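# Stack the scanner-glass reel onto the adjacent reel pile

## Task

Take the reel lying on the scanner's glass and set it flat, with the same face up as before, on top of the stack of reels beside the glass on the robot's left. It only counts if the reel stays there on its own once the robot lets go, and anything the robot is still touching at the end must not sink when released.

## Robot and tools

Robot: two 6-joint arms with parallel grippers, named left_arm and right_arm. These are only names. left_arm is mounted on the +y side at about (+0.002, +0.329, 0) m, and right_arm at about (-0.029, -0.353, 0) m. Both bases are turned only slightly about z.

Scene frame: the origin is on the table top midway between the arms. +x points out over the table, +y points toward left_arm, and +z points up. Gripper fingers extend along the gripper's own +z axis and close along its y axis. The reported hand point sits between the finger pads, roughly 1 cm short of the tips.

execute_actions(actions, pictures) carries one action, one wait, or nothing.
- {"actions": []} only reads the state and includes camera images.
- An action is {"rows": [...], "steps": N}, with N from 1 to 15 (default 15) and at least 4 in practice. Each control step lasts 1/30 s, and each row covers one step. If there are fewer rows than steps, the final row repeats.
- Every row holds exactly 14 numbers, even if only one arm moves. The first 7 are left_arm's waist, shoulder, elbow, wrist pitch, wrist yaw, wrist roll and gripper opening. The last 7 are the same for right_arm.
- The joint numbers are absolute target angles in radians, in the same form Joint positions reports. They are not offsets.
- Joint ranges for each arm: waist -2.880..2.880, shoulder 0.000..3.142, elbow 0.000..3.019, wrist pitch -1.693..1.571, wrist yaw -1.571..1.571, wrist roll -2.094..2.094. A target more than 0.019 rad outside a range, and further out than the current angle, gets the call refused, and nothing is sent. The real stops may differ from these by up to 0.019 rad. A target beyond a real stop is clipped to it, and the result notes "joint sent to its limit".
- Gripper opening is an absolute value from -1 (closed) to +1 (fully open, pads about 0.094 m apart).
- A wait is {"steps": N} with N up to 300 and no rows. It sends nothing and returns after N steps counted from the last result, including the time spent replying.
- Set "pictures": true to get images with an action.

Motion limits: each joint's target is held within a fixed lead of its measured angle per step. The leads are waist 0.264, shoulder 0.32, elbow 0.276, wrist pitch 0.33, wrist yaw 0.186 and wrist roll 0.522 rad. If the targets would move the gripper more than 70 mm from where it is, they are scaled back. Far moves therefore take several actions. Between calls the arms keep heading for the last row sent, until they nearly stop or a step is HELD.

Timing: each result is read 4 steps before its action ends, and those last steps run while you reply. The clock keeps running while you think and write.

Results:
- Each arm's line gives end_effector_position (m) and end_effector_quat_wxyz in the scene frame. At long reach this can be somewhat off.
- Joint positions and Joint velocities list, per arm, the six joints (rad, rad/s) and the pad gap (m, m/s).
- grip_measured is the measured opening on the same -1..1 scale you command. Each gripper carries its own fixed error of about 1 mm.
- "joint command not followed" means the clearance check changed or blocked some targets. HELD marks steps on which your row was not sent.
- MOTOR HOT appears from 85 °C. At 100 °C an OVER-TEMPERATURE FAULT makes that arm go limp and drop what it holds. Keep holds short.

Gripping: to hold something, command an opening below grip_measured. About 0.03 below holds firmly, and a smaller gap holds more gently. Pad force tops out around 50–62 N and is lower on very thin parts. Objects may get a brief tug or push now and then, so re-check your grip.

Cameras:
- cam_high is fixed, 504x504, and looks down over the table from about (1.36, 0.00, 0.85).
- cam_left_wrist and cam_right_wrist (504x504) ride on the hands.
- Calibration (K, distortion, T_world_to_cam) is given in OpenCV convention. Each camera may be off by a few mm or a degree or two.
- zoom_image(camera, region=[x0,y0,x1,y1]) returns a closer look at part of a camera's latest image. Coordinates are pixels from the top-left, and the region can be at most 504x504.

Pass the current scene number.

Order of work:
1. Look first.
2. Locate the reel on the scanner glass and the stack to the robot's left (+y side), probably with left_arm.
3. Open, descend, grip and lift.
4. Carry the reel level without flipping it, then lower it centred and flat onto the stack top.
5. Open, retreat upward, and confirm it rests stably before finishing.

Avoid:
- dropping or sliding the reel and knocking objects off the table;
- pressing hard into the glass or the stack;
- letting the two arms collide or push on each other;
- leaving the gripper touching anything that would sag once released.

Each tool is called after ">>>" by a JSON object that holds its "method" and its "body".

## Session

>>> {"method": "execute_actions", "body": {"actions": []}}

Scene clock: 0.00 s of 4800.00 s.
left_arm: end_effector_position=(+0.4865, +0.2980, +0.2871) grip_measured=+1.000 end_effector_quat_wxyz=(+0.428, +0.163, +0.643, +0.614) | right_arm: end_effector_position=(+0.2117, -0.7317, +0.3236) grip_measured=+1.000 end_effector_quat_wxyz=(+0.142, +0.622, +0.621, -0.456)
Joint positions: left_arm=[-0.449  1.438  0.662  1.036 -1.08   1.44   0.094] | right_arm=[-0.65   1.323  1.254 -1.208  0.965  0.735  0.094]
Joint velocities: left_arm=[-0.015 -0.015 -0.012 -0.012 -0.007 -0.007  0.   ] | right_arm=[-0.005 -0.005 -0.002 -0.012 -0.022 -0.022  0.   ]

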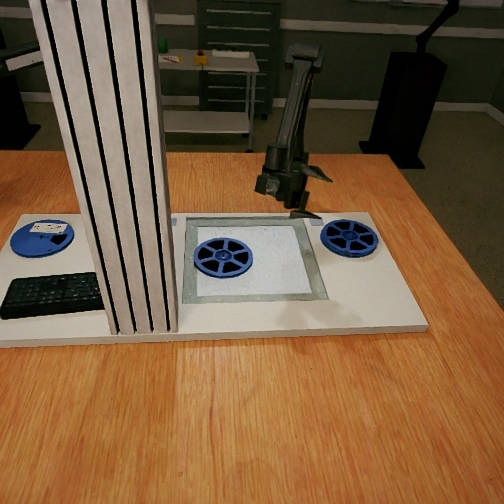

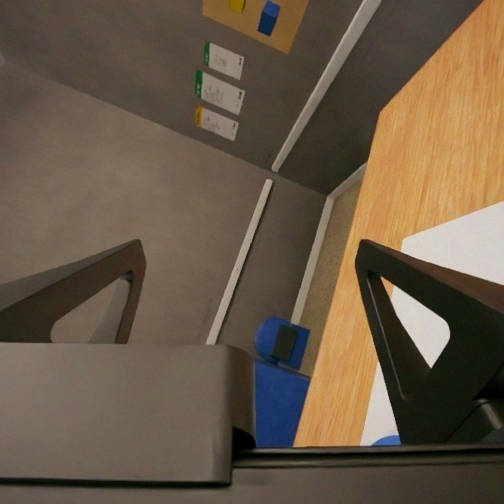

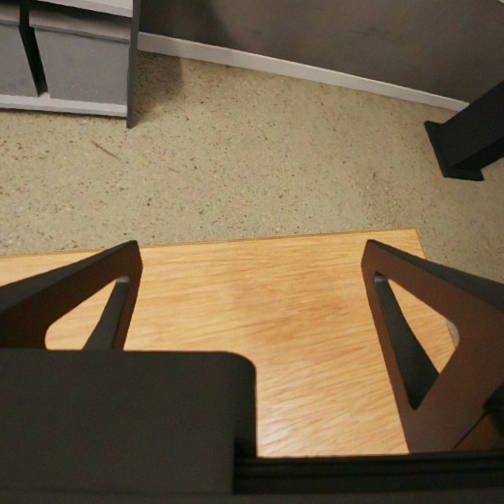

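>>> {"method": "zoom_image", "body": {"camera": "cam_high", "region": [170, 190, 430, 340]}}

>>> {"method": "zoom_image", "body": {"camera": "cam_high", "region": [185, 225, 265, 290]}}

Region (170, 190, 430, 340) of cam_high's 504x504 image, scaled by 1.938, with more detail than that image has; it fills the top 291 rows of this view, and the rest is white.

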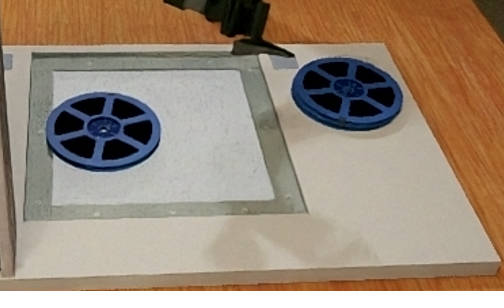

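Region (185, 225, 265, 290) of cam_high's 504x504 image, scaled by 6.300, with more detail than that image has; it fills the top 410 rows of this view, and the rest is white.

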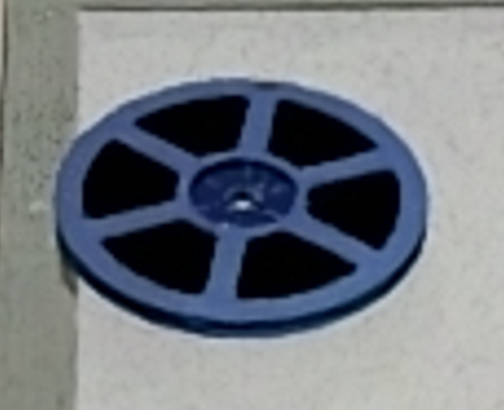

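>>> {"method": "execute_actions", "body": {"actions": [{"rows":[[-0.55,1.5,1.4,0.0,-0.4,0.6,1,-0.65,1.323,1.254,-1.208,0.965,0.735,1]],"steps":15}]}}

>>> {"method": "execute_actions", "body": {"actions": [{"steps":20}]}}

>>> {"method": "execute_actions", "body": {"actions": [{"rows":[[-0.635,1.775,1.664,-1.46,0,0,1,-0.65,1.323,1.254,-1.208,0.965,0.735,1]],"steps":15}]}}

>>> {"method": "execute_actions", "body": {"actions": [{"steps":45}], "pictures": true}}

Scene clock: 1.47 s of 4800.00 s.
left_arm: end_effector_position=(+0.5994, +0.1050, +0.3189) grip_measured=+1.000 end_effector_quat_wxyz=(+0.601, +0.336, +0.668, +0.284) | right_arm: end_effector_position=(+0.2111, -0.7312, +0.3218) grip_measured=+1.000 end_effector_quat_wxyz=(+0.140, +0.621, +0.622, -0.456)
Joint positions: left_arm=[-0.543  1.498  1.053  0.315 -0.447  0.852  0.094] | right_arm=[-0.65   1.323  1.25  -1.208  0.965  0.735  0.094]
Joint velocities: left_arm=[-0.181  0.083  1.394 -2.283  0.696 -1.062  0.   ] | right_arm=[-0.005  0.005  0.002 -0.002  0.022  0.066  0.   ]
Steps of this call (steps 1 to 33: nothing new was sent; steps 34 to 44: the first 11 steps of this action). Readings (joint positions):
34: left_arm=[-0.450 1.438 0.670 1.002 -1.036 1.394] | right_arm=[-0.650 1.323 1.253 -1.208 0.965 0.735]
35: left_arm=[-0.456 1.441 0.690 0.941 -0.981 1.339] | right_arm=[-0.650 1.323 1.253 -1.208 0.965 0.735]
37: left_arm=[-0.477 1.457 0.753 0.817 -0.867 1.226] | right_arm=[-0.650 1.323 1.251 -1.208 0.965 0.735]
41: left_arm=[-0.522 1.486 0.915 0.542 -0.607 0.987] | right_arm=[-0.650 1.323 1.250 -1.208 0.965 0.735]
44: the state above

Scene clock: 2.13 s of 4800.00 s.
left_arm: end_effector_position=(+0.6246, +0.0760, +0.4372) grip_measured=+1.000 end_effector_quat_wxyz=(+0.641, +0.269, +0.694, +0.190) | right_arm: end_effector_position=(+0.2111, -0.7312, +0.3218) grip_measured=+1.000 end_effector_quat_wxyz=(+0.140, +0.621, +0.622, -0.456)
Joint positions: left_arm=[-0.554  1.492  1.363  0.012 -0.402  0.612  0.094] | right_arm=[-0.65   1.323  1.25  -1.208  0.965  0.735  0.094]
Joint velocities: left_arm=[-0.005 -0.005 -0.002  0.007  0.007 -0.022  0.   ] | right_arm=[-0.024 -0.005 -0.007 -0.012  0.022 -0.051  0.   ]
Kept back: nothing.
Steps of this call (steps 1 to 4: the last 4 steps of your previous action; steps 5 to 20: the robot went on to your last target). Readings (joint positions):
1: left_arm=[-0.548 1.501 1.101 0.240 -0.428 0.819] | right_arm=[-0.650 1.323 1.250 -1.208 0.965 0.735]
2: left_arm=[-0.551 1.502 1.145 0.182 -0.417 0.793] | right_arm=[-0.650 1.323 1.250 -1.208 0.965 0.735]
4: left_arm=[-0.554 1.503 1.220 0.109 -0.407 0.748] | right_arm=[-0.650 1.323 1.250 -1.208 0.965 0.735]
8: left_arm=[-0.554 1.501 1.339 0.031 -0.402 0.668] | right_arm=[-0.650 1.323 1.250 -1.208 0.965 0.735]
20: the state above

Scene clock: 2.50 s of 4800.00 s.
left_arm: end_effector_position=(+0.5894, -0.0208, +0.2477) grip_measured=+1.000 end_effector_quat_wxyz=(+0.316, +0.306, +0.896, -0.063) | right_arm: end_effector_position=(+0.2111, -0.7312, +0.3218) grip_measured=+1.000 end_effector_quat_wxyz=(+0.140, +0.621, +0.622, -0.456)
Joint positions: left_arm=[-0.606  1.747  1.619 -0.786 -0.007  0.122  0.094] | right_arm=[-0.65   1.323  1.25  -1.208  0.965  0.735  0.094]
Joint velocities: left_arm=[-0.151  0.503  0.002 -3.089  0.081 -0.799  0.   ] | right_arm=[-0.015 -0.015 -0.022  0.002  0.051 -0.007  0.   ]
Steps of this call (steps 1 to 11: the first 11 steps of this action). Readings (joint positions):
1: left_arm=[-0.554 1.500 1.373 -0.019 -0.361 0.572] | right_arm=[-0.650 1.323 1.250 -1.208 0.965 0.735]
2: left_arm=[-0.556 1.515 1.403 -0.072 -0.311 0.522] | right_arm=[-0.650 1.323 1.250 -1.208 0.965 0.735]
4: left_arm=[-0.566 1.569 1.475 -0.179 -0.203 0.420] | right_arm=[-0.650 1.323 1.250 -1.208 0.965 0.735]
8: left_arm=[-0.600 1.686 1.589 -0.472 -0.048 0.231] | right_arm=[-0.650 1.323 1.250 -1.208 0.965 0.735]
11: the state above

Scene clock: 4.00 s of 4800.00 s.
left_arm: end_effector_position=(+0.4519, +0.0402, +0.1735) grip_measured=+1.000 end_effector_quat_wxyz=(-0.024, +0.285, +0.958, +0.008) | right_arm: end_effector_position=(+0.2111, -0.7312, +0.3218) grip_measured=+1.000 end_effector_quat_wxyz=(+0.140, +0.621, +0.622, -0.456)
Joint positions: left_arm=[-0.638  1.792  1.619 -1.448 -0.001  0.008  0.094] | right_arm=[-0.65   1.323  1.25  -1.208  0.965  0.735  0.094]
Joint velocities: left_arm=[-0.005 -0.005  0.002 -0.022  0.022 -0.007  0.   ] | right_arm=[-0.005 -0.005 -0.007 -0.002  0.007 -0.051  0.   ]
Kept back: nothing.
Steps of this call (steps 1 to 4: the last 4 steps of your previous action; steps 5 to 30: the robot went on to your last target; steps 31 to 45: nothing new was sent). Readings (joint positions):
1: left_arm=[-0.612 1.763 1.619 -0.894 -0.004 0.099] | right_arm=[-0.650 1.323 1.250 -1.208 0.965 0.735]
2: left_arm=[-0.617 1.779 1.619 -1.004 -0.003 0.081] | right_arm=[-0.650 1.323 1.250 -1.208 0.965 0.735]
4: left_arm=[-0.628 1.802 1.619 -1.222 -0.002 0.054] | right_arm=[-0.650 1.323 1.250 -1.208 0.965 0.735]
8: left_arm=[-0.638 1.810 1.619 -1.431 -0.001 0.027] | right_arm=[-0.650 1.323 1.250 -1.208 0.965 0.735]
45: the state above
All arms were judged still, so your last target was given up. Only a new action makes them travel on or press farther. Fingers that are still opening or closing keep moving.
camera_calibration (this result's frames):
cam_left_wrist: T_world_to_cam=[[-0.549572, -0.835428, 0.00551771, 0.277131], [-0.647104, 0.429844, 0.629675, 0.167324], [-0.52842, 0.342481, -0.776839, 0.485515], [0, 0, 0, 1]] pos_world=[0.517135, -0.00668003, 0.270279]
cam_right_wrist: T_world_to_cam=[[-0.902432, 0.179143, 0.391823, 0.191773], [0.0733246, 0.960048, -0.270059, 0.778453], [-0.424548, -0.214979, -0.879513, 0.340489], [0, 0, 0, 1]] pos_world=[0.260536, -0.708509, 0.434552]

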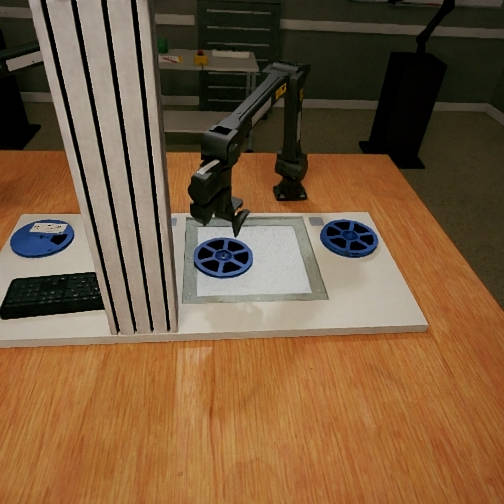

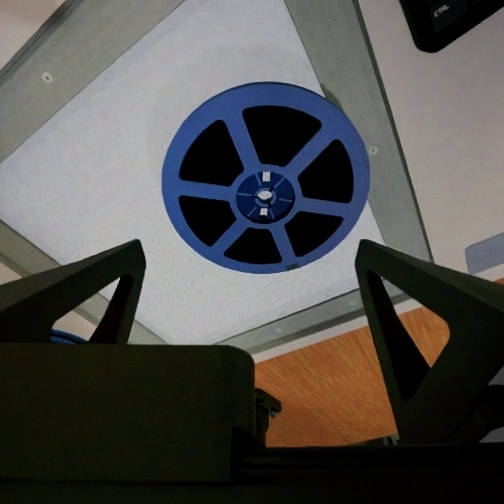

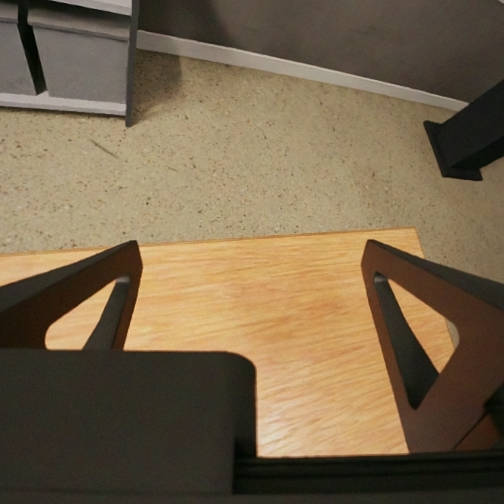

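>>> {"method": "zoom_image", "body": {"camera": "cam_left_wrist", "region": [200, 140, 380, 290]}}

Region (200, 140, 380, 290) of cam_left_wrist's 504x504 image, scaled by 2.800, with more detail than that image has.

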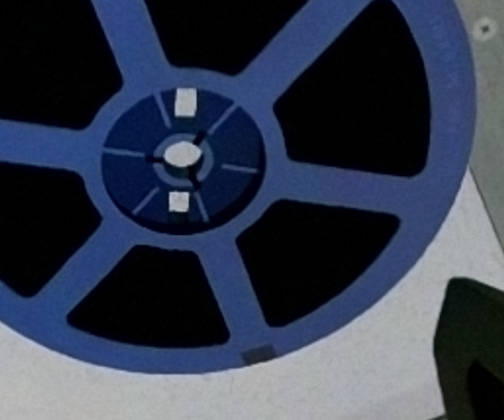

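>>> {"method": "execute_actions", "body": {"actions": [{"rows":[[-0.62,1.76,1.6,-1.4,0,-0.05,0.62,-0.65,1.323,1.254,-1.208,0.965,0.735,1],[-0.61,1.74,1.53,-1.35,0,-0.1,0.62,-0.65,1.323,1.254,-1.208,0.965,0.735,1],[-0.6,1.72,1.46,-1.29,0,-0.15,0.62,-0.65,1.323,1.254,-1.208,0.965,0.735,1],[-0.58,1.70,1.39,-1.23,0,-0.2,0.62,-0.65,1.323,1.254,-1.208,0.965,0.735,1],[-0.57,1.68,1.32,-1.17,0,-0.25,0.62,-0.65,1.323,1.254,-1.208,0.965,0.735,1],[-0.554,1.665,1.255,-1.12,0,-0.31,0.62,-0.65,1.323,1.254,-1.208,0.965,0.735,1]],"steps":15}]}}

>>> {"method": "execute_actions", "body": {"actions": [{"steps":25}], "pictures": true}}

Scene clock: 5.17 s of 4800.00 s.
left_arm: end_effector_position=(+0.4179, +0.1136, +0.0914) grip_measured=+0.622 end_effector_quat_wxyz=(-0.011, +0.114, +0.993, +0.004) | right_arm: end_effector_position=(+0.2111, -0.7312, +0.3218) grip_measured=+1.000 end_effector_quat_wxyz=(+0.140, +0.621, +0.622, -0.456)
Joint positions: left_arm=[-0.545  1.676  1.236 -1.154 -0.    -0.25   0.076] | right_arm=[-0.65   1.323  1.25  -1.208  0.965  0.735  0.094]
Joint velocities: left_arm=[ 0.22   0.044 -0.076  0.139 -0.007 -0.359  0.001] | right_arm=[ 0.005 -0.005 -0.017 -0.017  0.037 -0.037  0.   ]
Steps of this call (steps 1 to 24: nothing new was sent; steps 25 to 35: the first 11 steps of this action). Readings (joint positions):
25: left_arm=[-0.638 1.792 1.617 -1.442 -0.001 0.000] | right_arm=[-0.650 1.323 1.250 -1.208 0.965 0.735]
26: left_arm=[-0.636 1.786 1.602 -1.418 -0.001 -0.016] | right_arm=[-0.650 1.323 1.250 -1.208 0.965 0.735]
28: left_arm=[-0.628 1.751 1.517 -1.327 -0.001 -0.068] | right_arm=[-0.650 1.323 1.250 -1.208 0.965 0.735]
32: left_arm=[-0.581 1.673 1.282 -1.170 -0.000 -0.197] | right_arm=[-0.650 1.323 1.250 -1.208 0.965 0.735]
35: the state above

Scene clock: 6.00 s of 4800.00 s.
left_arm: end_effector_position=(+0.4216, +0.1102, +0.0910) grip_measured=+0.622 end_effector_quat_wxyz=(-0.002, +0.089, +0.996, +0.001) | right_arm: end_effector_position=(+0.2111, -0.7312, +0.3218) grip_measured=+1.000 end_effector_quat_wxyz=(+0.140, +0.621, +0.622, -0.456)
Joint positions: left_arm=[-0.548  1.677  1.235 -1.134 -0.    -0.302  0.076] | right_arm=[-0.65   1.323  1.25  -1.208  0.965  0.735  0.094]
Joint velocities: left_arm=[ 0.015 -0.005  0.002 -0.002  0.007  0.022  0.   ] | right_arm=[-0.005 -0.005 -0.007  0.002 -0.007 -0.037  0.   ]
Kept back: nothing.
Steps of this call (steps 1 to 4: the last 4 steps of your previous action; steps 5 to 25: the robot went on to your last target). Readings (joint positions):
1: left_arm=[-0.540 1.678 1.235 -1.149 -0.000 -0.261] | right_arm=[-0.650 1.323 1.250 -1.208 0.965 0.735]
2: left_arm=[-0.538 1.678 1.235 -1.143 -0.000 -0.269] | right_arm=[-0.650 1.323 1.250 -1.208 0.965 0.735]
4: left_arm=[-0.540 1.677 1.235 -1.136 -0.000 -0.281] | right_arm=[-0.650 1.323 1.250 -1.208 0.965 0.735]
8: left_arm=[-0.546 1.677 1.235 -1.134 -0.000 -0.294] | right_arm=[-0.650 1.323 1.250 -1.208 0.965 0.735]
25: the state above
camera_calibration (this result's frames):
cam_left_wrist: T_world_to_cam=[[-0.18056, -0.983554, 0.00440796, 0.180338], [-0.791778, 0.14801, 0.592605, 0.264994], [-0.583511, 0.103511, -0.805481, 0.433647], [0, 0, 0, 1]] pos_world=[0.495416, 0.093263, 0.191463]
cam_right_wrist: T_world_to_cam=[[-0.902432, 0.179143, 0.391823, 0.191773], [0.0733246, 0.960048, -0.270059, 0.778453], [-0.424548, -0.214979, -0.879513, 0.340489], [0, 0, 0, 1]] pos_world=[0.260536, -0.708509, 0.434552]

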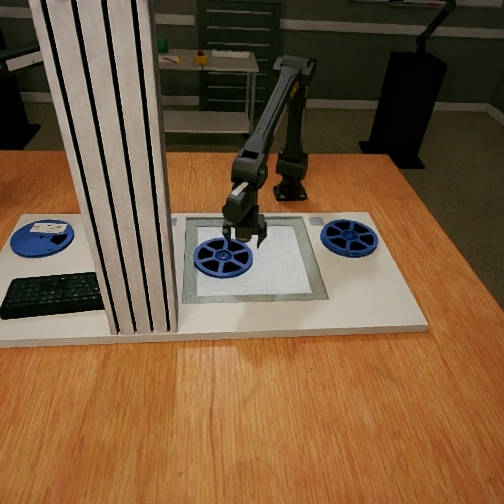

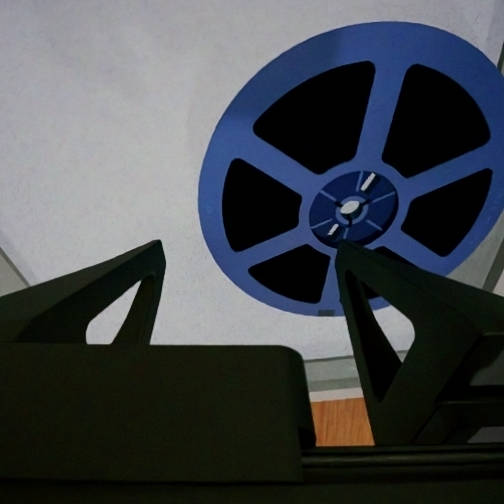

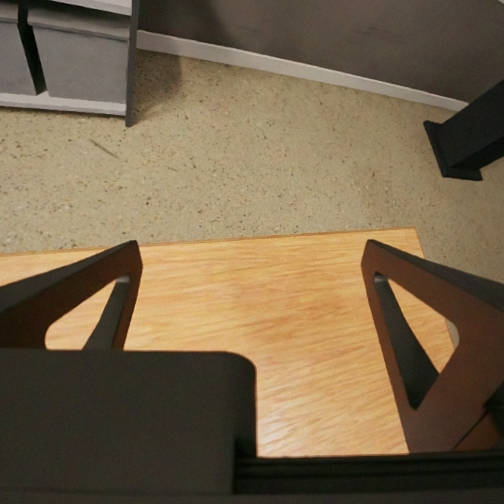

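>>> {"method": "execute_actions", "body": {"actions": [{"rows":[[-0.558,1.672,1.24,-1.095,0,-0.31,0.62,-0.65,1.323,1.254,-1.208,0.965,0.735,1],[-0.561,1.68,1.222,-1.07,0,-0.31,0.62,-0.65,1.323,1.254,-1.208,0.965,0.735,1],[-0.563,1.688,1.205,-1.045,0,-0.31,0.62,-0.65,1.323,1.254,-1.208,0.965,0.735,1],[-0.565,1.695,1.19,-1.02,0,-0.32,0.62,-0.65,1.323,1.254,-1.208,0.965,0.735,1]],"steps":15}]}}

>>> {"method": "execute_actions", "body": {"actions": [{"steps":12}], "pictures": true}}

Scene clock: 6.73 s of 4800.00 s.
left_arm: end_effector_position=(+0.4235, +0.1033, +0.0727) grip_measured=+0.622 end_effector_quat_wxyz=(+0.019, +0.090, +0.996, -0.008) | right_arm: end_effector_position=(+0.2111, -0.7312, +0.3218) grip_measured=+1.000 end_effector_quat_wxyz=(+0.140, +0.621, +0.622, -0.456)
Joint positions: left_arm=[-0.559  1.684  1.191 -1.037 -0.    -0.31   0.076] | right_arm=[-0.65   1.323  1.25  -1.208  0.965  0.735  0.094]
Joint velocities: left_arm=[-0.015  0.015 -0.012  0.007  0.007  0.007  0.001] | right_arm=[-0.005 -0.005  0.002 -0.002 -0.022  0.007  0.   ]
Steps of this call (steps 1 to 11: the robot went on to your last target; steps 12 to 22: the first 11 steps of this action). Readings (joint positions):
12: left_arm=[-0.548 1.677 1.235 -1.130 -0.000 -0.302] | right_arm=[-0.650 1.323 1.250 -1.208 0.965 0.735]
13: left_arm=[-0.548 1.677 1.234 -1.118 -0.000 -0.302] | right_arm=[-0.650 1.323 1.250 -1.208 0.965 0.735]
15: left_arm=[-0.550 1.677 1.222 -1.076 -0.000 -0.304] | right_arm=[-0.650 1.323 1.250 -1.208 0.965 0.735]
19: left_arm=[-0.557 1.680 1.196 -1.039 -0.000 -0.309] | right_arm=[-0.650 1.323 1.250 -1.208 0.965 0.735]
22: the state above

Scene clock: 7.13 s of 4800.00 s.
left_arm: end_effector_position=(+0.4241, +0.1030, +0.0725) grip_measured=+0.622 end_effector_quat_wxyz=(+0.020, +0.089, +0.996, -0.008) | right_arm: end_effector_position=(+0.2111, -0.7312, +0.3218) grip_measured=+1.000 end_effector_quat_wxyz=(+0.140, +0.621, +0.622, -0.456)
Joint positions: left_arm=[-0.559  1.685  1.191 -1.035 -0.    -0.312  0.076] | right_arm=[-0.65   1.323  1.25  -1.208  0.965  0.735  0.094]
Joint velocities: left_arm=[-0.015  0.015  0.007  0.002 -0.007 -0.022  0.   ] | right_arm=[-0.005 -0.005  0.007  0.002 -0.051  0.037  0.   ]
Kept back: nothing.
Steps of this call (steps 1 to 4: the last 4 steps of your previous action; steps 5 to 12: the robot went on to your last target). Readings (joint positions):
1: left_arm=[-0.559 1.685 1.191 -1.036 -0.000 -0.311] | right_arm=[-0.650 1.323 1.250 -1.208 0.965 0.735]
2: left_arm=[-0.559 1.685 1.191 -1.036 -0.000 -0.311] | right_arm=[-0.650 1.323 1.250 -1.208 0.965 0.735]
4: left_arm=[-0.559 1.685 1.191 -1.035 -0.000 -0.311] | right_arm=[-0.650 1.323 1.250 -1.208 0.965 0.735]
8: left_arm=[-0.559 1.685 1.191 -1.035 -0.000 -0.312] | right_arm=[-0.650 1.323 1.250 -1.208 0.965 0.735]
12: the state above
camera_calibration (this result's frames):
cam_left_wrist: T_world_to_cam=[[-0.181792, -0.983159, 0.0187285, 0.173161], [-0.815631, 0.161399, 0.555604, 0.290408], [-0.549269, 0.0857289, -0.831236, 0.410139], [0, 0, 0, 1]] pos_world=[0.493622, 0.0882123, 0.176327]
cam_right_wrist: T_world_to_cam=[[-0.902432, 0.179143, 0.391823, 0.191773], [0.0733246, 0.960048, -0.270059, 0.778453], [-0.424548, -0.214979, -0.879513, 0.340489], [0, 0, 0, 1]] pos_world=[0.260536, -0.708509, 0.434552]

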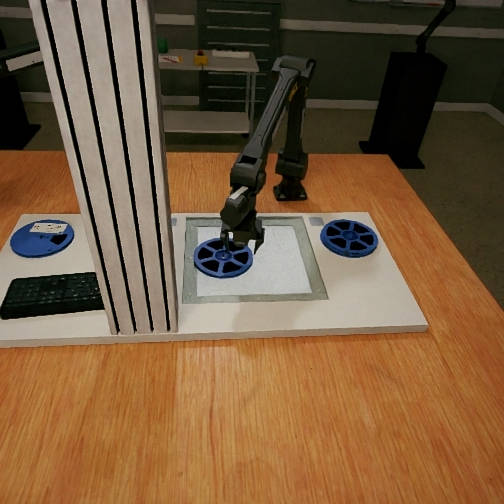

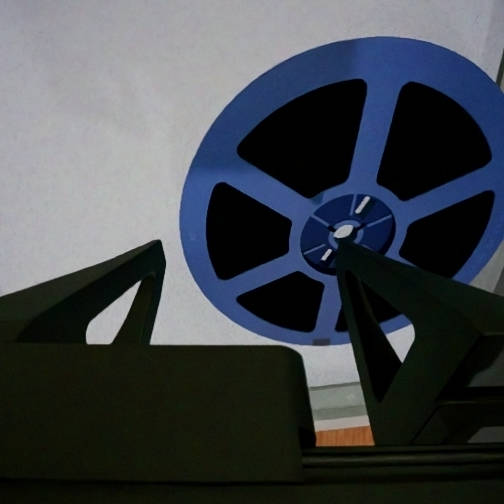

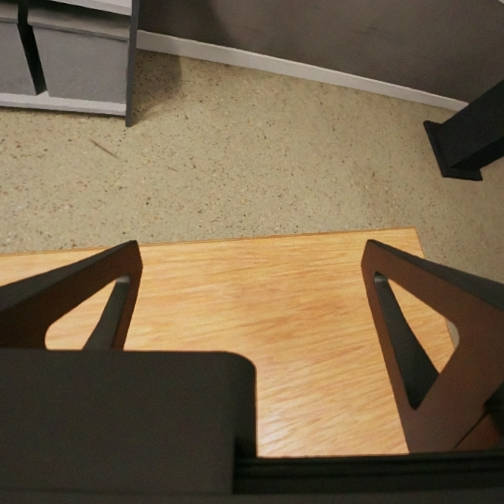

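>>> {"method": "execute_actions", "body": {"actions": [{"rows":[[-0.565,1.706,1.18,-1.02,0,-0.32,0.62,-0.65,1.323,1.254,-1.208,0.965,0.735,1],[-0.565,1.717,1.17,-1.02,0,-0.32,0.62,-0.65,1.323,1.254,-1.208,0.965,0.735,1]],"steps":15}]}}

>>> {"method": "execute_actions", "body": {"actions": [{"steps":8}], "pictures": true}}

Scene clock: 7.67 s of 4800.00 s.
left_arm: end_effector_position=(+0.4162, +0.1072, +0.0563) grip_measured=+0.622 end_effector_quat_wxyz=(+0.002, +0.089, +0.996, -0.001) | right_arm: end_effector_position=(+0.2111, -0.7312, +0.3218) grip_measured=+1.000 end_effector_quat_wxyz=(+0.140, +0.621, +0.622, -0.456)
Joint positions: left_arm=[-0.559  1.707  1.173 -1.033 -0.    -0.312  0.076] | right_arm=[-0.65   1.323  1.25  -1.208  0.965  0.735  0.094]
Joint velocities: left_arm=[-0.005  0.015  0.012 -0.002  0.022 -0.022  0.001] | right_arm=[ 0.005 -0.015  0.002 -0.007  0.022 -0.007  0.   ]
Steps of this call (steps 1 to 5: the robot went on to your last target; steps 6 to 16: the first 11 steps of this action). Readings (joint positions):
6: left_arm=[-0.559 1.685 1.190 -1.035 -0.000 -0.312] | right_arm=[-0.650 1.323 1.250 -1.208 0.965 0.735]
7: left_arm=[-0.559 1.685 1.189 -1.033 -0.000 -0.312] | right_arm=[-0.650 1.323 1.250 -1.208 0.965 0.735]
9: left_arm=[-0.559 1.688 1.183 -1.033 -0.000 -0.312] | right_arm=[-0.650 1.323 1.250 -1.208 0.965 0.735]
13: left_arm=[-0.559 1.701 1.174 -1.033 -0.000 -0.312] | right_arm=[-0.650 1.323 1.250 -1.208 0.965 0.735]
16: the state above

Scene clock: 7.93 s of 4800.00 s.
left_arm: end_effector_position=(+0.4162, +0.1072, +0.0561) grip_measured=+0.622 end_effector_quat_wxyz=(+0.002, +0.089, +0.996, -0.001) | right_arm: end_effector_position=(+0.2111, -0.7312, +0.3218) grip_measured=+1.000 end_effector_quat_wxyz=(+0.140, +0.621, +0.622, -0.456)
Joint positions: left_arm=[-0.559  1.707  1.173 -1.033 -0.    -0.312  0.076] | right_arm=[-0.65   1.323  1.25  -1.208  0.965  0.735  0.094]
Joint velocities: left_arm=[-0.024  0.005  0.007 -0.007  0.022 -0.022 -0.001] | right_arm=[-0.005 -0.005 -0.017 -0.022 -0.007 -0.007  0.   ]
Kept back: nothing.
Steps of this call (steps 1 to 4: the last 4 steps of your previous action; steps 5 to 8: the robot went on to your last target). Readings (joint positions):
1: left_arm=[-0.559 1.707 1.173 -1.033 -0.000 -0.312] | right_arm=[-0.650 1.323 1.250 -1.208 0.965 0.735]
2: left_arm=[-0.559 1.707 1.173 -1.033 -0.000 -0.312] | right_arm=[-0.650 1.323 1.250 -1.208 0.965 0.735]
4: left_arm=[-0.559 1.707 1.173 -1.033 -0.000 -0.312] | right_arm=[-0.650 1.323 1.250 -1.208 0.965 0.735]
8: the state above
camera_calibration (this result's frames):
cam_left_wrist: T_world_to_cam=[[-0.181352, -0.983394, 0.00691556, 0.176691], [-0.796041, 0.150923, 0.586123, 0.283635], [-0.577434, 0.10079, -0.810192, 0.400751], [0, 0, 0, 1]] pos_world=[0.489236, 0.0905579, 0.157218]
cam_right_wrist: T_world_to_cam=[[-0.902432, 0.179143, 0.391823, 0.191773], [0.0733246, 0.960048, -0.270059, 0.778453], [-0.424548, -0.214979, -0.879513, 0.340489], [0, 0, 0, 1]] pos_world=[0.260536, -0.708509, 0.434552]

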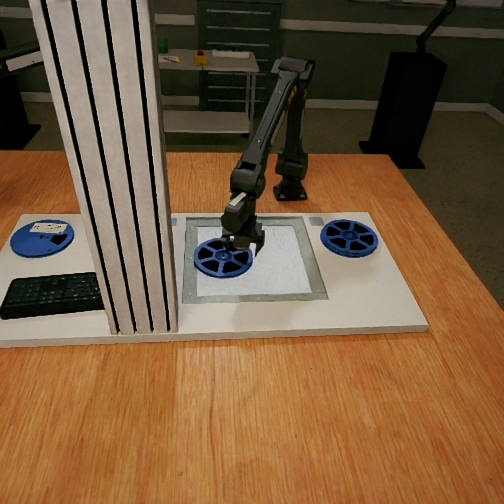

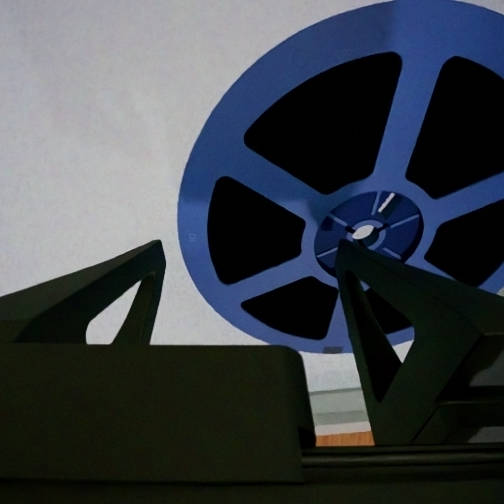

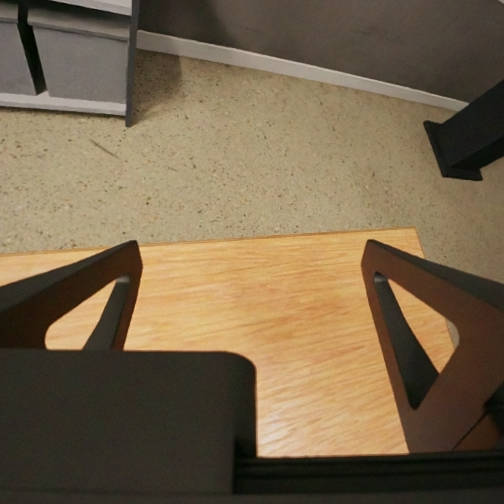

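>>> {"method": "execute_actions", "body": {"actions": [{"rows":[[-0.565,1.722,1.164,-1.01,0,-0.32,0.62,-0.65,1.323,1.254,-1.208,0.965,0.735,1],[-0.565,1.728,1.157,-1.0,0,-0.32,0.62,-0.65,1.323,1.254,-1.208,0.965,0.735,1],[-0.565,1.733,1.15,-0.992,0,-0.32,0.62,-0.65,1.323,1.254,-1.208,0.965,0.735,1]],"steps":15}]}}

>>> {"method": "execute_actions", "body": {"actions": [{"steps":8}], "pictures": true}}

Scene clock: 8.57 s of 4800.00 s.
left_arm: end_effector_position=(+0.4133, +0.1087, +0.0441) grip_measured=+0.622 end_effector_quat_wxyz=(-0.001, +0.089, +0.996, +0.001) | right_arm: end_effector_position=(+0.2111, -0.7312, +0.3218) grip_measured=+1.000 end_effector_quat_wxyz=(+0.140, +0.621, +0.622, -0.456)
Joint positions: left_arm=[-0.559  1.72   1.154 -1.007 -0.    -0.312  0.076] | right_arm=[-0.65   1.323  1.25  -1.208  0.965  0.735  0.094]
Joint velocities: left_arm=[ 0.005  0.015 -0.027  0.022 -0.007 -0.11   0.   ] | right_arm=[ 0.005 -0.015  0.002  0.012 -0.022  0.022  0.   ]
Steps of this call (steps 1 to 8: the robot went on to your last target; steps 9 to 19: the first 11 steps of this action). Readings (joint positions):
9: left_arm=[-0.559 1.707 1.172 -1.031 -0.000 -0.312] | right_arm=[-0.650 1.323 1.250 -1.208 0.965 0.735]
10: left_arm=[-0.559 1.707 1.171 -1.026 -0.000 -0.312] | right_arm=[-0.650 1.323 1.250 -1.208 0.965 0.735]
12: left_arm=[-0.559 1.708 1.164 -1.013 -0.000 -0.312] | right_arm=[-0.650 1.323 1.250 -1.208 0.965 0.735]
16: left_arm=[-0.559 1.715 1.155 -1.007 -0.000 -0.312] | right_arm=[-0.650 1.323 1.250 -1.208 0.965 0.735]
19: the state above

Scene clock: 8.83 s of 4800.00 s.
left_arm: end_effector_position=(+0.4134, +0.1087, +0.0438) grip_measured=+0.622 end_effector_quat_wxyz=(-0.001, +0.089, +0.996, +0.001) | right_arm: end_effector_position=(+0.2111, -0.7312, +0.3218) grip_measured=+1.000 end_effector_quat_wxyz=(+0.140, +0.621, +0.622, -0.456)
Joint positions: left_arm=[-0.559  1.721  1.154 -1.006 -0.    -0.312  0.076] | right_arm=[-0.65   1.323  1.25  -1.208  0.965  0.735  0.094]
Joint velocities: left_arm=[-0.005  0.005 -0.012 -0.012  0.051 -0.007 -0.001] | right_arm=[-0.005 -0.015  0.007 -0.007  0.007 -0.022  0.   ]
Kept back: nothing.
Steps of this call (steps 1 to 4: the last 4 steps of your previous action; steps 5 to 8: the robot went on to your last target). Readings (joint positions):
1: left_arm=[-0.559 1.721 1.154 -1.007 -0.000 -0.312] | right_arm=[-0.650 1.323 1.250 -1.208 0.965 0.735]
2: left_arm=[-0.559 1.721 1.154 -1.007 -0.000 -0.312] | right_arm=[-0.650 1.323 1.250 -1.208 0.965 0.735]
4: left_arm=[-0.559 1.721 1.154 -1.006 -0.000 -0.312] | right_arm=[-0.650 1.323 1.250 -1.208 0.965 0.735]
8: the state above
camera_calibration (this result's frames):
cam_left_wrist: T_world_to_cam=[[-0.181318, -0.983412, 0.00494523, 0.177803], [-0.792675, 0.149123, 0.591125, 0.287031], [-0.582057, 0.103262, -0.806565, 0.390487], [0, 0, 0, 1]] pos_world=[0.487047, 0.0917285, 0.144402]
cam_right_wrist: T_world_to_cam=[[-0.902432, 0.179143, 0.391823, 0.191773], [0.0733246, 0.960048, -0.270059, 0.778453], [-0.424548, -0.214979, -0.879513, 0.340489], [0, 0, 0, 1]] pos_world=[0.260536, -0.708509, 0.434552]

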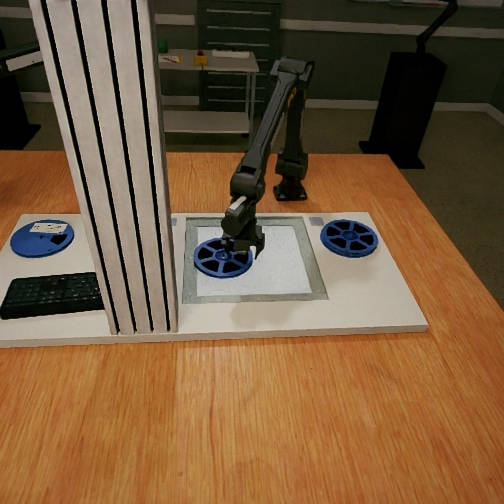

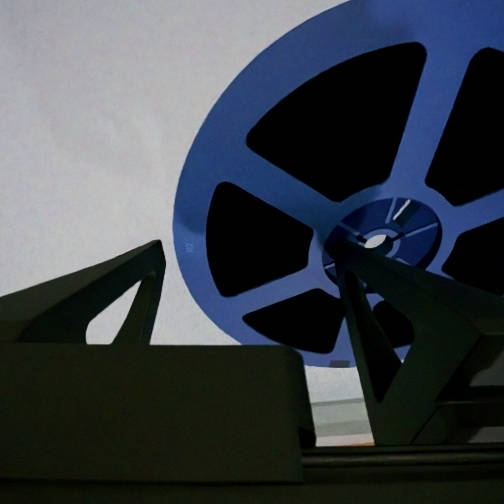

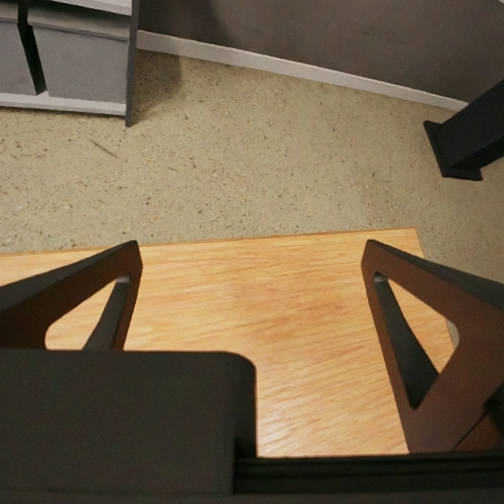

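Inside the hub. A little deeper to find the floor.

>>> {"method": "execute_actions", "body": {"actions": [{"rows":[[-0.565,1.741,1.144,-0.975,0,-0.32,0.62,-0.65,1.323,1.254,-1.208,0.965,0.735,1]],"steps":15}]}}

>>> {"method": "execute_actions", "body": {"actions": [{"rows":[[-0.565,1.741,1.144,-0.975,0,-0.32,0.55,-0.65,1.323,1.254,-1.208,0.965,0.735,1],[-0.565,1.741,1.144,-0.975,0,-0.32,0.5,-0.65,1.323,1.254,-1.208,0.965,0.735,1],[-0.565,1.741,1.144,-0.975,0,-0.32,0.45,-0.65,1.323,1.254,-1.208,0.965,0.735,1],[-0.565,1.741,1.144,-0.975,0,-0.32,0.4,-0.65,1.323,1.254,-1.208,0.965,0.735,1],[-0.565,1.741,1.144,-0.975,0,-0.32,0.36,-0.65,1.323,1.254,-1.208,0.965,0.735,1],[-0.565,1.741,1.144,-0.975,0,-0.32,0.33,-0.65,1.323,1.254,-1.208,0.965,0.735,1],[-0.565,1.741,1.144,-0.975,0,-0.32,0.3,-0.65,1.323,1.254,-1.208,0.965,0.735,1]],"steps":15}], "pictures": true}}

Scene clock: 9.47 s of 4800.00 s.
left_arm: end_effector_position=(+0.4156, +0.1075, +0.0421) grip_measured=+0.622 end_effector_quat_wxyz=(+0.004, +0.089, +0.996, -0.002) | right_arm: end_effector_position=(+0.2111, -0.7312, +0.3218) grip_measured=+1.000 end_effector_quat_wxyz=(+0.140, +0.621, +0.622, -0.456)
Joint positions: left_arm=[-0.559  1.722  1.151 -0.99  -0.    -0.312  0.076] | right_arm=[-0.65   1.323  1.25  -1.208  0.965  0.735  0.094]
Joint velocities: left_arm=[-0.005 -0.005 -0.002  0.017 -0.007 -0.022 -0.001] | right_arm=[ 0.005 -0.015  0.012  0.012 -0.022 -0.066  0.   ]
Steps of this call (steps 1 to 8: the robot went on to your last target; steps 9 to 19: the first 11 steps of this action). Readings (joint positions):
9: left_arm=[-0.559 1.721 1.153 -1.003 -0.000 -0.312] | right_arm=[-0.650 1.323 1.250 -1.208 0.965 0.735]
10: left_arm=[-0.559 1.721 1.152 -0.998 -0.000 -0.312] | right_arm=[-0.650 1.323 1.250 -1.208 0.965 0.735]
12: left_arm=[-0.559 1.722 1.151 -0.992 -0.000 -0.312] | right_arm=[-0.650 1.323 1.250 -1.208 0.965 0.735]
16: left_arm=[-0.559 1.722 1.151 -0.990 -0.000 -0.312] | right_arm=[-0.650 1.323 1.250 -1.208 0.965 0.735]
19: the state above

Scene clock: 9.97 s of 4800.00 s.
left_arm: end_effector_position=(+0.4159, +0.1073, +0.0421) grip_measured=+0.314 end_effector_quat_wxyz=(+0.005, +0.089, +0.996, -0.002) | right_arm: end_effector_position=(+0.2111, -0.7312, +0.3218) grip_measured=+1.000 end_effector_quat_wxyz=(+0.140, +0.621, +0.622, -0.456)
Joint positions: left_arm=[-0.559  1.722  1.151 -0.989 -0.001 -0.312  0.062] | right_arm=[-0.65   1.323  1.25  -1.208  0.965  0.735  0.094]
Joint velocities: left_arm=[-0.005 -0.005  0.002 -0.007 -0.051  0.066 -0.001] | right_arm=[ 0.005 -0.005  0.012  0.017 -0.007  0.007  0.   ]
Steps of this call (steps 1 to 4: the last 4 steps of your previous action; steps 5 to 15: the first 11 steps of this action). Readings (joint positions):
5: left_arm=[-0.559 1.722 1.151 -0.990 0.000 -0.312] | right_arm=[-0.650 1.323 1.250 -1.208 0.965 0.735]
6: left_arm=[-0.559 1.722 1.151 -0.990 0.000 -0.312] | right_arm=[-0.650 1.323 1.250 -1.208 0.965 0.735]
8: left_arm=[-0.560 1.722 1.151 -0.989 -0.000 -0.312] | right_arm=[-0.650 1.323 1.250 -1.208 0.965 0.735]
12: left_arm=[-0.559 1.722 1.151 -0.989 -0.001 -0.312] | right_arm=[-0.650 1.323 1.250 -1.208 0.965 0.735]
15: the state above
camera_calibration (this result's frames):
cam_left_wrist: T_world_to_cam=[[-0.18177, -0.983304, 0.00852217, 0.176877], [-0.799426, 0.152814, 0.581005, 0.292974], [-0.572607, 0.0987965, -0.813856, 0.387564], [0, 0, 0, 1]] pos_world=[0.488284, 0.0908636, 0.143695]
cam_right_wrist: T_world_to_cam=[[-0.902432, 0.179143, 0.391823, 0.191773], [0.0733246, 0.960048, -0.270059, 0.778453], [-0.424548, -0.214979, -0.879513, 0.340489], [0, 0, 0, 1]] pos_world=[0.260536, -0.708509, 0.434552]

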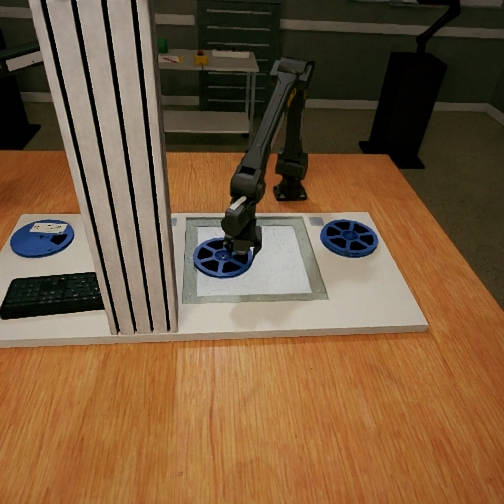

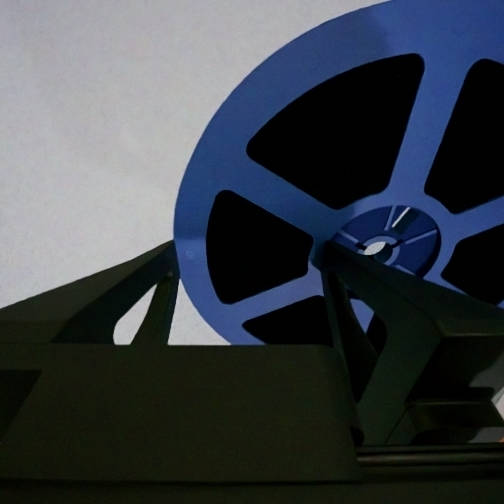

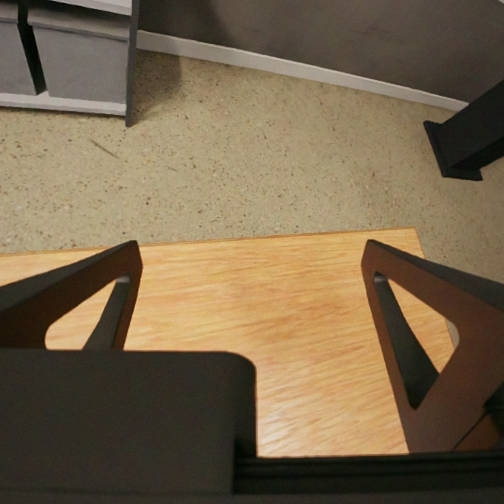

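>>> {"method": "execute_actions", "body": {"actions": [{"rows":[[-0.565,1.73,1.16,-0.985,0,-0.32,0.275,-0.65,1.323,1.254,-1.208,0.965,0.735,1],[-0.565,1.72,1.175,-0.995,0,-0.32,0.275,-0.65,1.323,1.254,-1.208,0.965,0.735,1],[-0.565,1.71,1.19,-1.0,0,-0.32,0.275,-0.65,1.323,1.254,-1.208,0.965,0.735,1],[-0.565,1.703,1.198,-1.015,0,-0.32,0.275,-0.65,1.323,1.254,-1.208,0.965,0.735,1],[-0.565,1.697,1.206,-1.03,0,-0.32,0.275,-0.65,1.323,1.254,-1.208,0.965,0.735,1],[-0.565,1.69,1.214,-1.045,0,-0.32,0.275,-0.65,1.323,1.254,-1.208,0.965,0.735,1],[-0.565,1.683,1.222,-1.06,0,-0.32,0.275,-0.65,1.323,1.254,-1.208,0.965,0.735,1],[-0.565,1.677,1.23,-1.075,0,-0.32,0.275,-0.65,1.323,1.254,-1.208,0.965,0.735,1],[-0.565,1.67,1.238,-1.09,0,-0.32,0.275,-0.65,1.323,1.254,-1.208,0.965,0.735,1],[-0.565,1.663,1.246,-1.105,0,-0.32,0.275,-0.65,1.323,1.254,-1.208,0.965,0.735,1],[-0.565,1.657,1.254,-1.12,0,-0.32,0.275,-0.65,1.323,1.254,-1.208,0.965,0.735,1],[-0.565,1.65,1.262,-1.135,0,-0.32,0.275,-0.65,1.323,1.254,-1.208,0.965,0.735,1],[-0.565,1.643,1.27,-1.15,0,-0.32,0.275,-0.65,1.323,1.254,-1.208,0.965,0.735,1],[-0.565,1.637,1.278,-1.165,0,-0.32,0.275,-0.65,1.323,1.254,-1.208,0.965,0.735,1],[-0.565,1.63,1.285,-1.177,0,-0.32,0.275,-0.65,1.323,1.254,-1.208,0.965,0.735,1]],"steps":15}]}}

>>> {"method": "execute_actions", "body": {"actions": [{"steps":12}], "pictures": true}}

Scene clock: 10.73 s of 4800.00 s.
left_arm: end_effector_position=(+0.4054, +0.1128, +0.0548) grip_measured=+0.301 end_effector_quat_wxyz=(-0.022, +0.088, +0.996, +0.009) | right_arm: end_effector_position=(+0.2111, -0.7312, +0.3218) grip_measured=+1.000 end_effector_quat_wxyz=(+0.140, +0.621, +0.622, -0.456)
Joint positions: left_arm=[-0.559  1.71   1.172 -1.08  -0.    -0.316  0.061] | right_arm=[-0.65   1.323  1.25  -1.208  0.965  0.735  0.094]
Joint velocities: left_arm=[-0.005 -0.142  0.164 -0.457  0.022 -0.007  0.   ] | right_arm=[-0.005 -0.015 -0.002  0.007 -0.037 -0.095  0.   ]
Steps of this call (steps 1 to 4: the last 4 steps of your previous action; steps 5 to 12: the robot went on to your last target; steps 13 to 23: the first 11 steps of this action). Readings (joint positions):
13: left_arm=[-0.559 1.722 1.151 -0.989 -0.001 -0.312] | right_arm=[-0.650 1.323 1.250 -1.208 0.965 0.735]
14: left_arm=[-0.559 1.722 1.151 -0.989 -0.001 -0.312] | right_arm=[-0.650 1.323 1.250 -1.208 0.965 0.735]
16: left_arm=[-0.559 1.722 1.151 -0.991 -0.000 -0.313] | right_arm=[-0.650 1.323 1.250 -1.208 0.965 0.735]
20: left_arm=[-0.559 1.720 1.160 -1.033 -0.000 -0.316] | right_arm=[-0.650 1.323 1.250 -1.208 0.965 0.735]
23: the state above

Scene clock: 11.13 s of 4800.00 s.
left_arm: end_effector_position=(+0.4132, +0.1086, +0.1072) grip_measured=+0.301 end_effector_quat_wxyz=(+0.001, +0.088, +0.996, -0.000) | right_arm: end_effector_position=(+0.2111, -0.7312, +0.3218) grip_measured=+1.000 end_effector_quat_wxyz=(+0.140, +0.621, +0.622, -0.456)
Joint positions: left_arm=[-0.559  1.639  1.234 -1.163 -0.    -0.316  0.061] | right_arm=[-0.65   1.323  1.25  -1.208  0.965  0.735  0.094]
Joint velocities: left_arm=[-0.005 -0.015 -0.007 -0.012 -0.022 -0.037  0.   ] | right_arm=[-0.005 -0.015  0.002  0.012 -0.051 -0.037  0.   ]
Kept back: nothing.
Steps of this call (steps 1 to 4: the last 4 steps of your previous action; steps 5 to 12: the robot went on to your last target). Readings (joint positions):
1: left_arm=[-0.559 1.705 1.178 -1.096 -0.000 -0.316] | right_arm=[-0.650 1.323 1.250 -1.208 0.965 0.735]
2: left_arm=[-0.559 1.699 1.185 -1.111 -0.000 -0.316] | right_arm=[-0.650 1.323 1.250 -1.208 0.965 0.735]
4: left_arm=[-0.559 1.684 1.201 -1.140 -0.000 -0.316] | right_arm=[-0.650 1.323 1.250 -1.208 0.965 0.735]
8: left_arm=[-0.559 1.651 1.227 -1.162 -0.000 -0.316] | right_arm=[-0.650 1.323 1.250 -1.208 0.965 0.735]
12: the state above
camera_calibration (this result's frames):
cam_left_wrist: T_world_to_cam=[[-0.178339, -0.983949, 0.00634322, 0.176045], [-0.795508, 0.147973, 0.587598, 0.251033], [-0.579105, 0.0997456, -0.809128, 0.440978], [0, 0, 0, 1]] pos_world=[0.486467, 0.0920878, 0.208184]
cam_right_wrist: T_world_to_cam=[[-0.902432, 0.179143, 0.391823, 0.191773], [0.0733246, 0.960048, -0.270059, 0.778453], [-0.424548, -0.214979, -0.879513, 0.340489], [0, 0, 0, 1]] pos_world=[0.260536, -0.708509, 0.434552]

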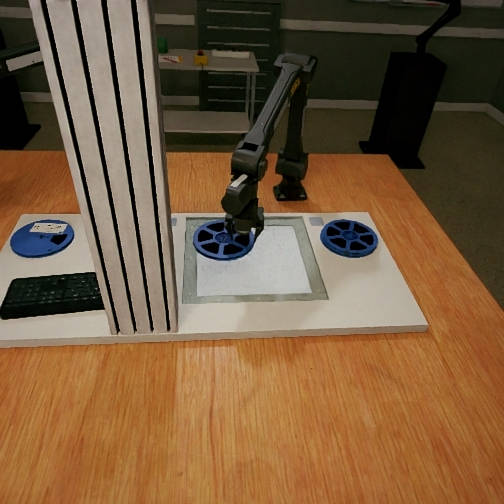

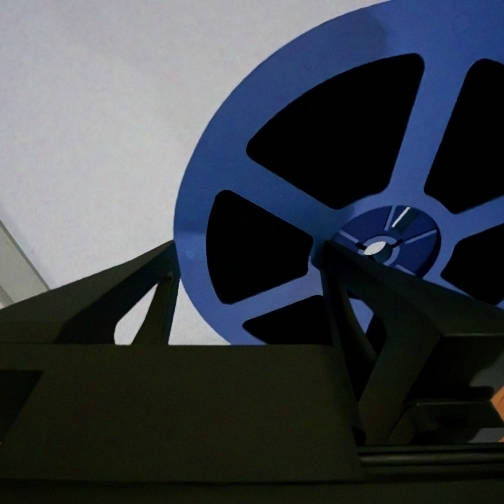

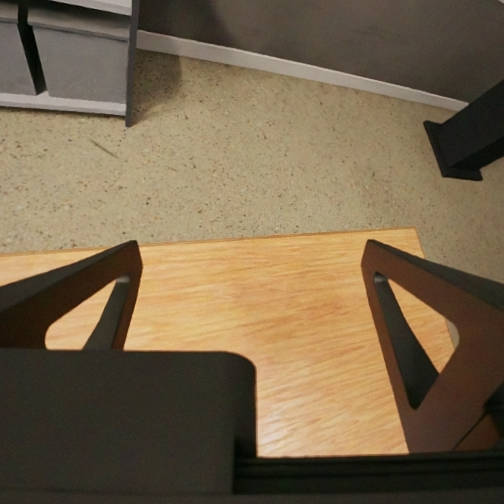

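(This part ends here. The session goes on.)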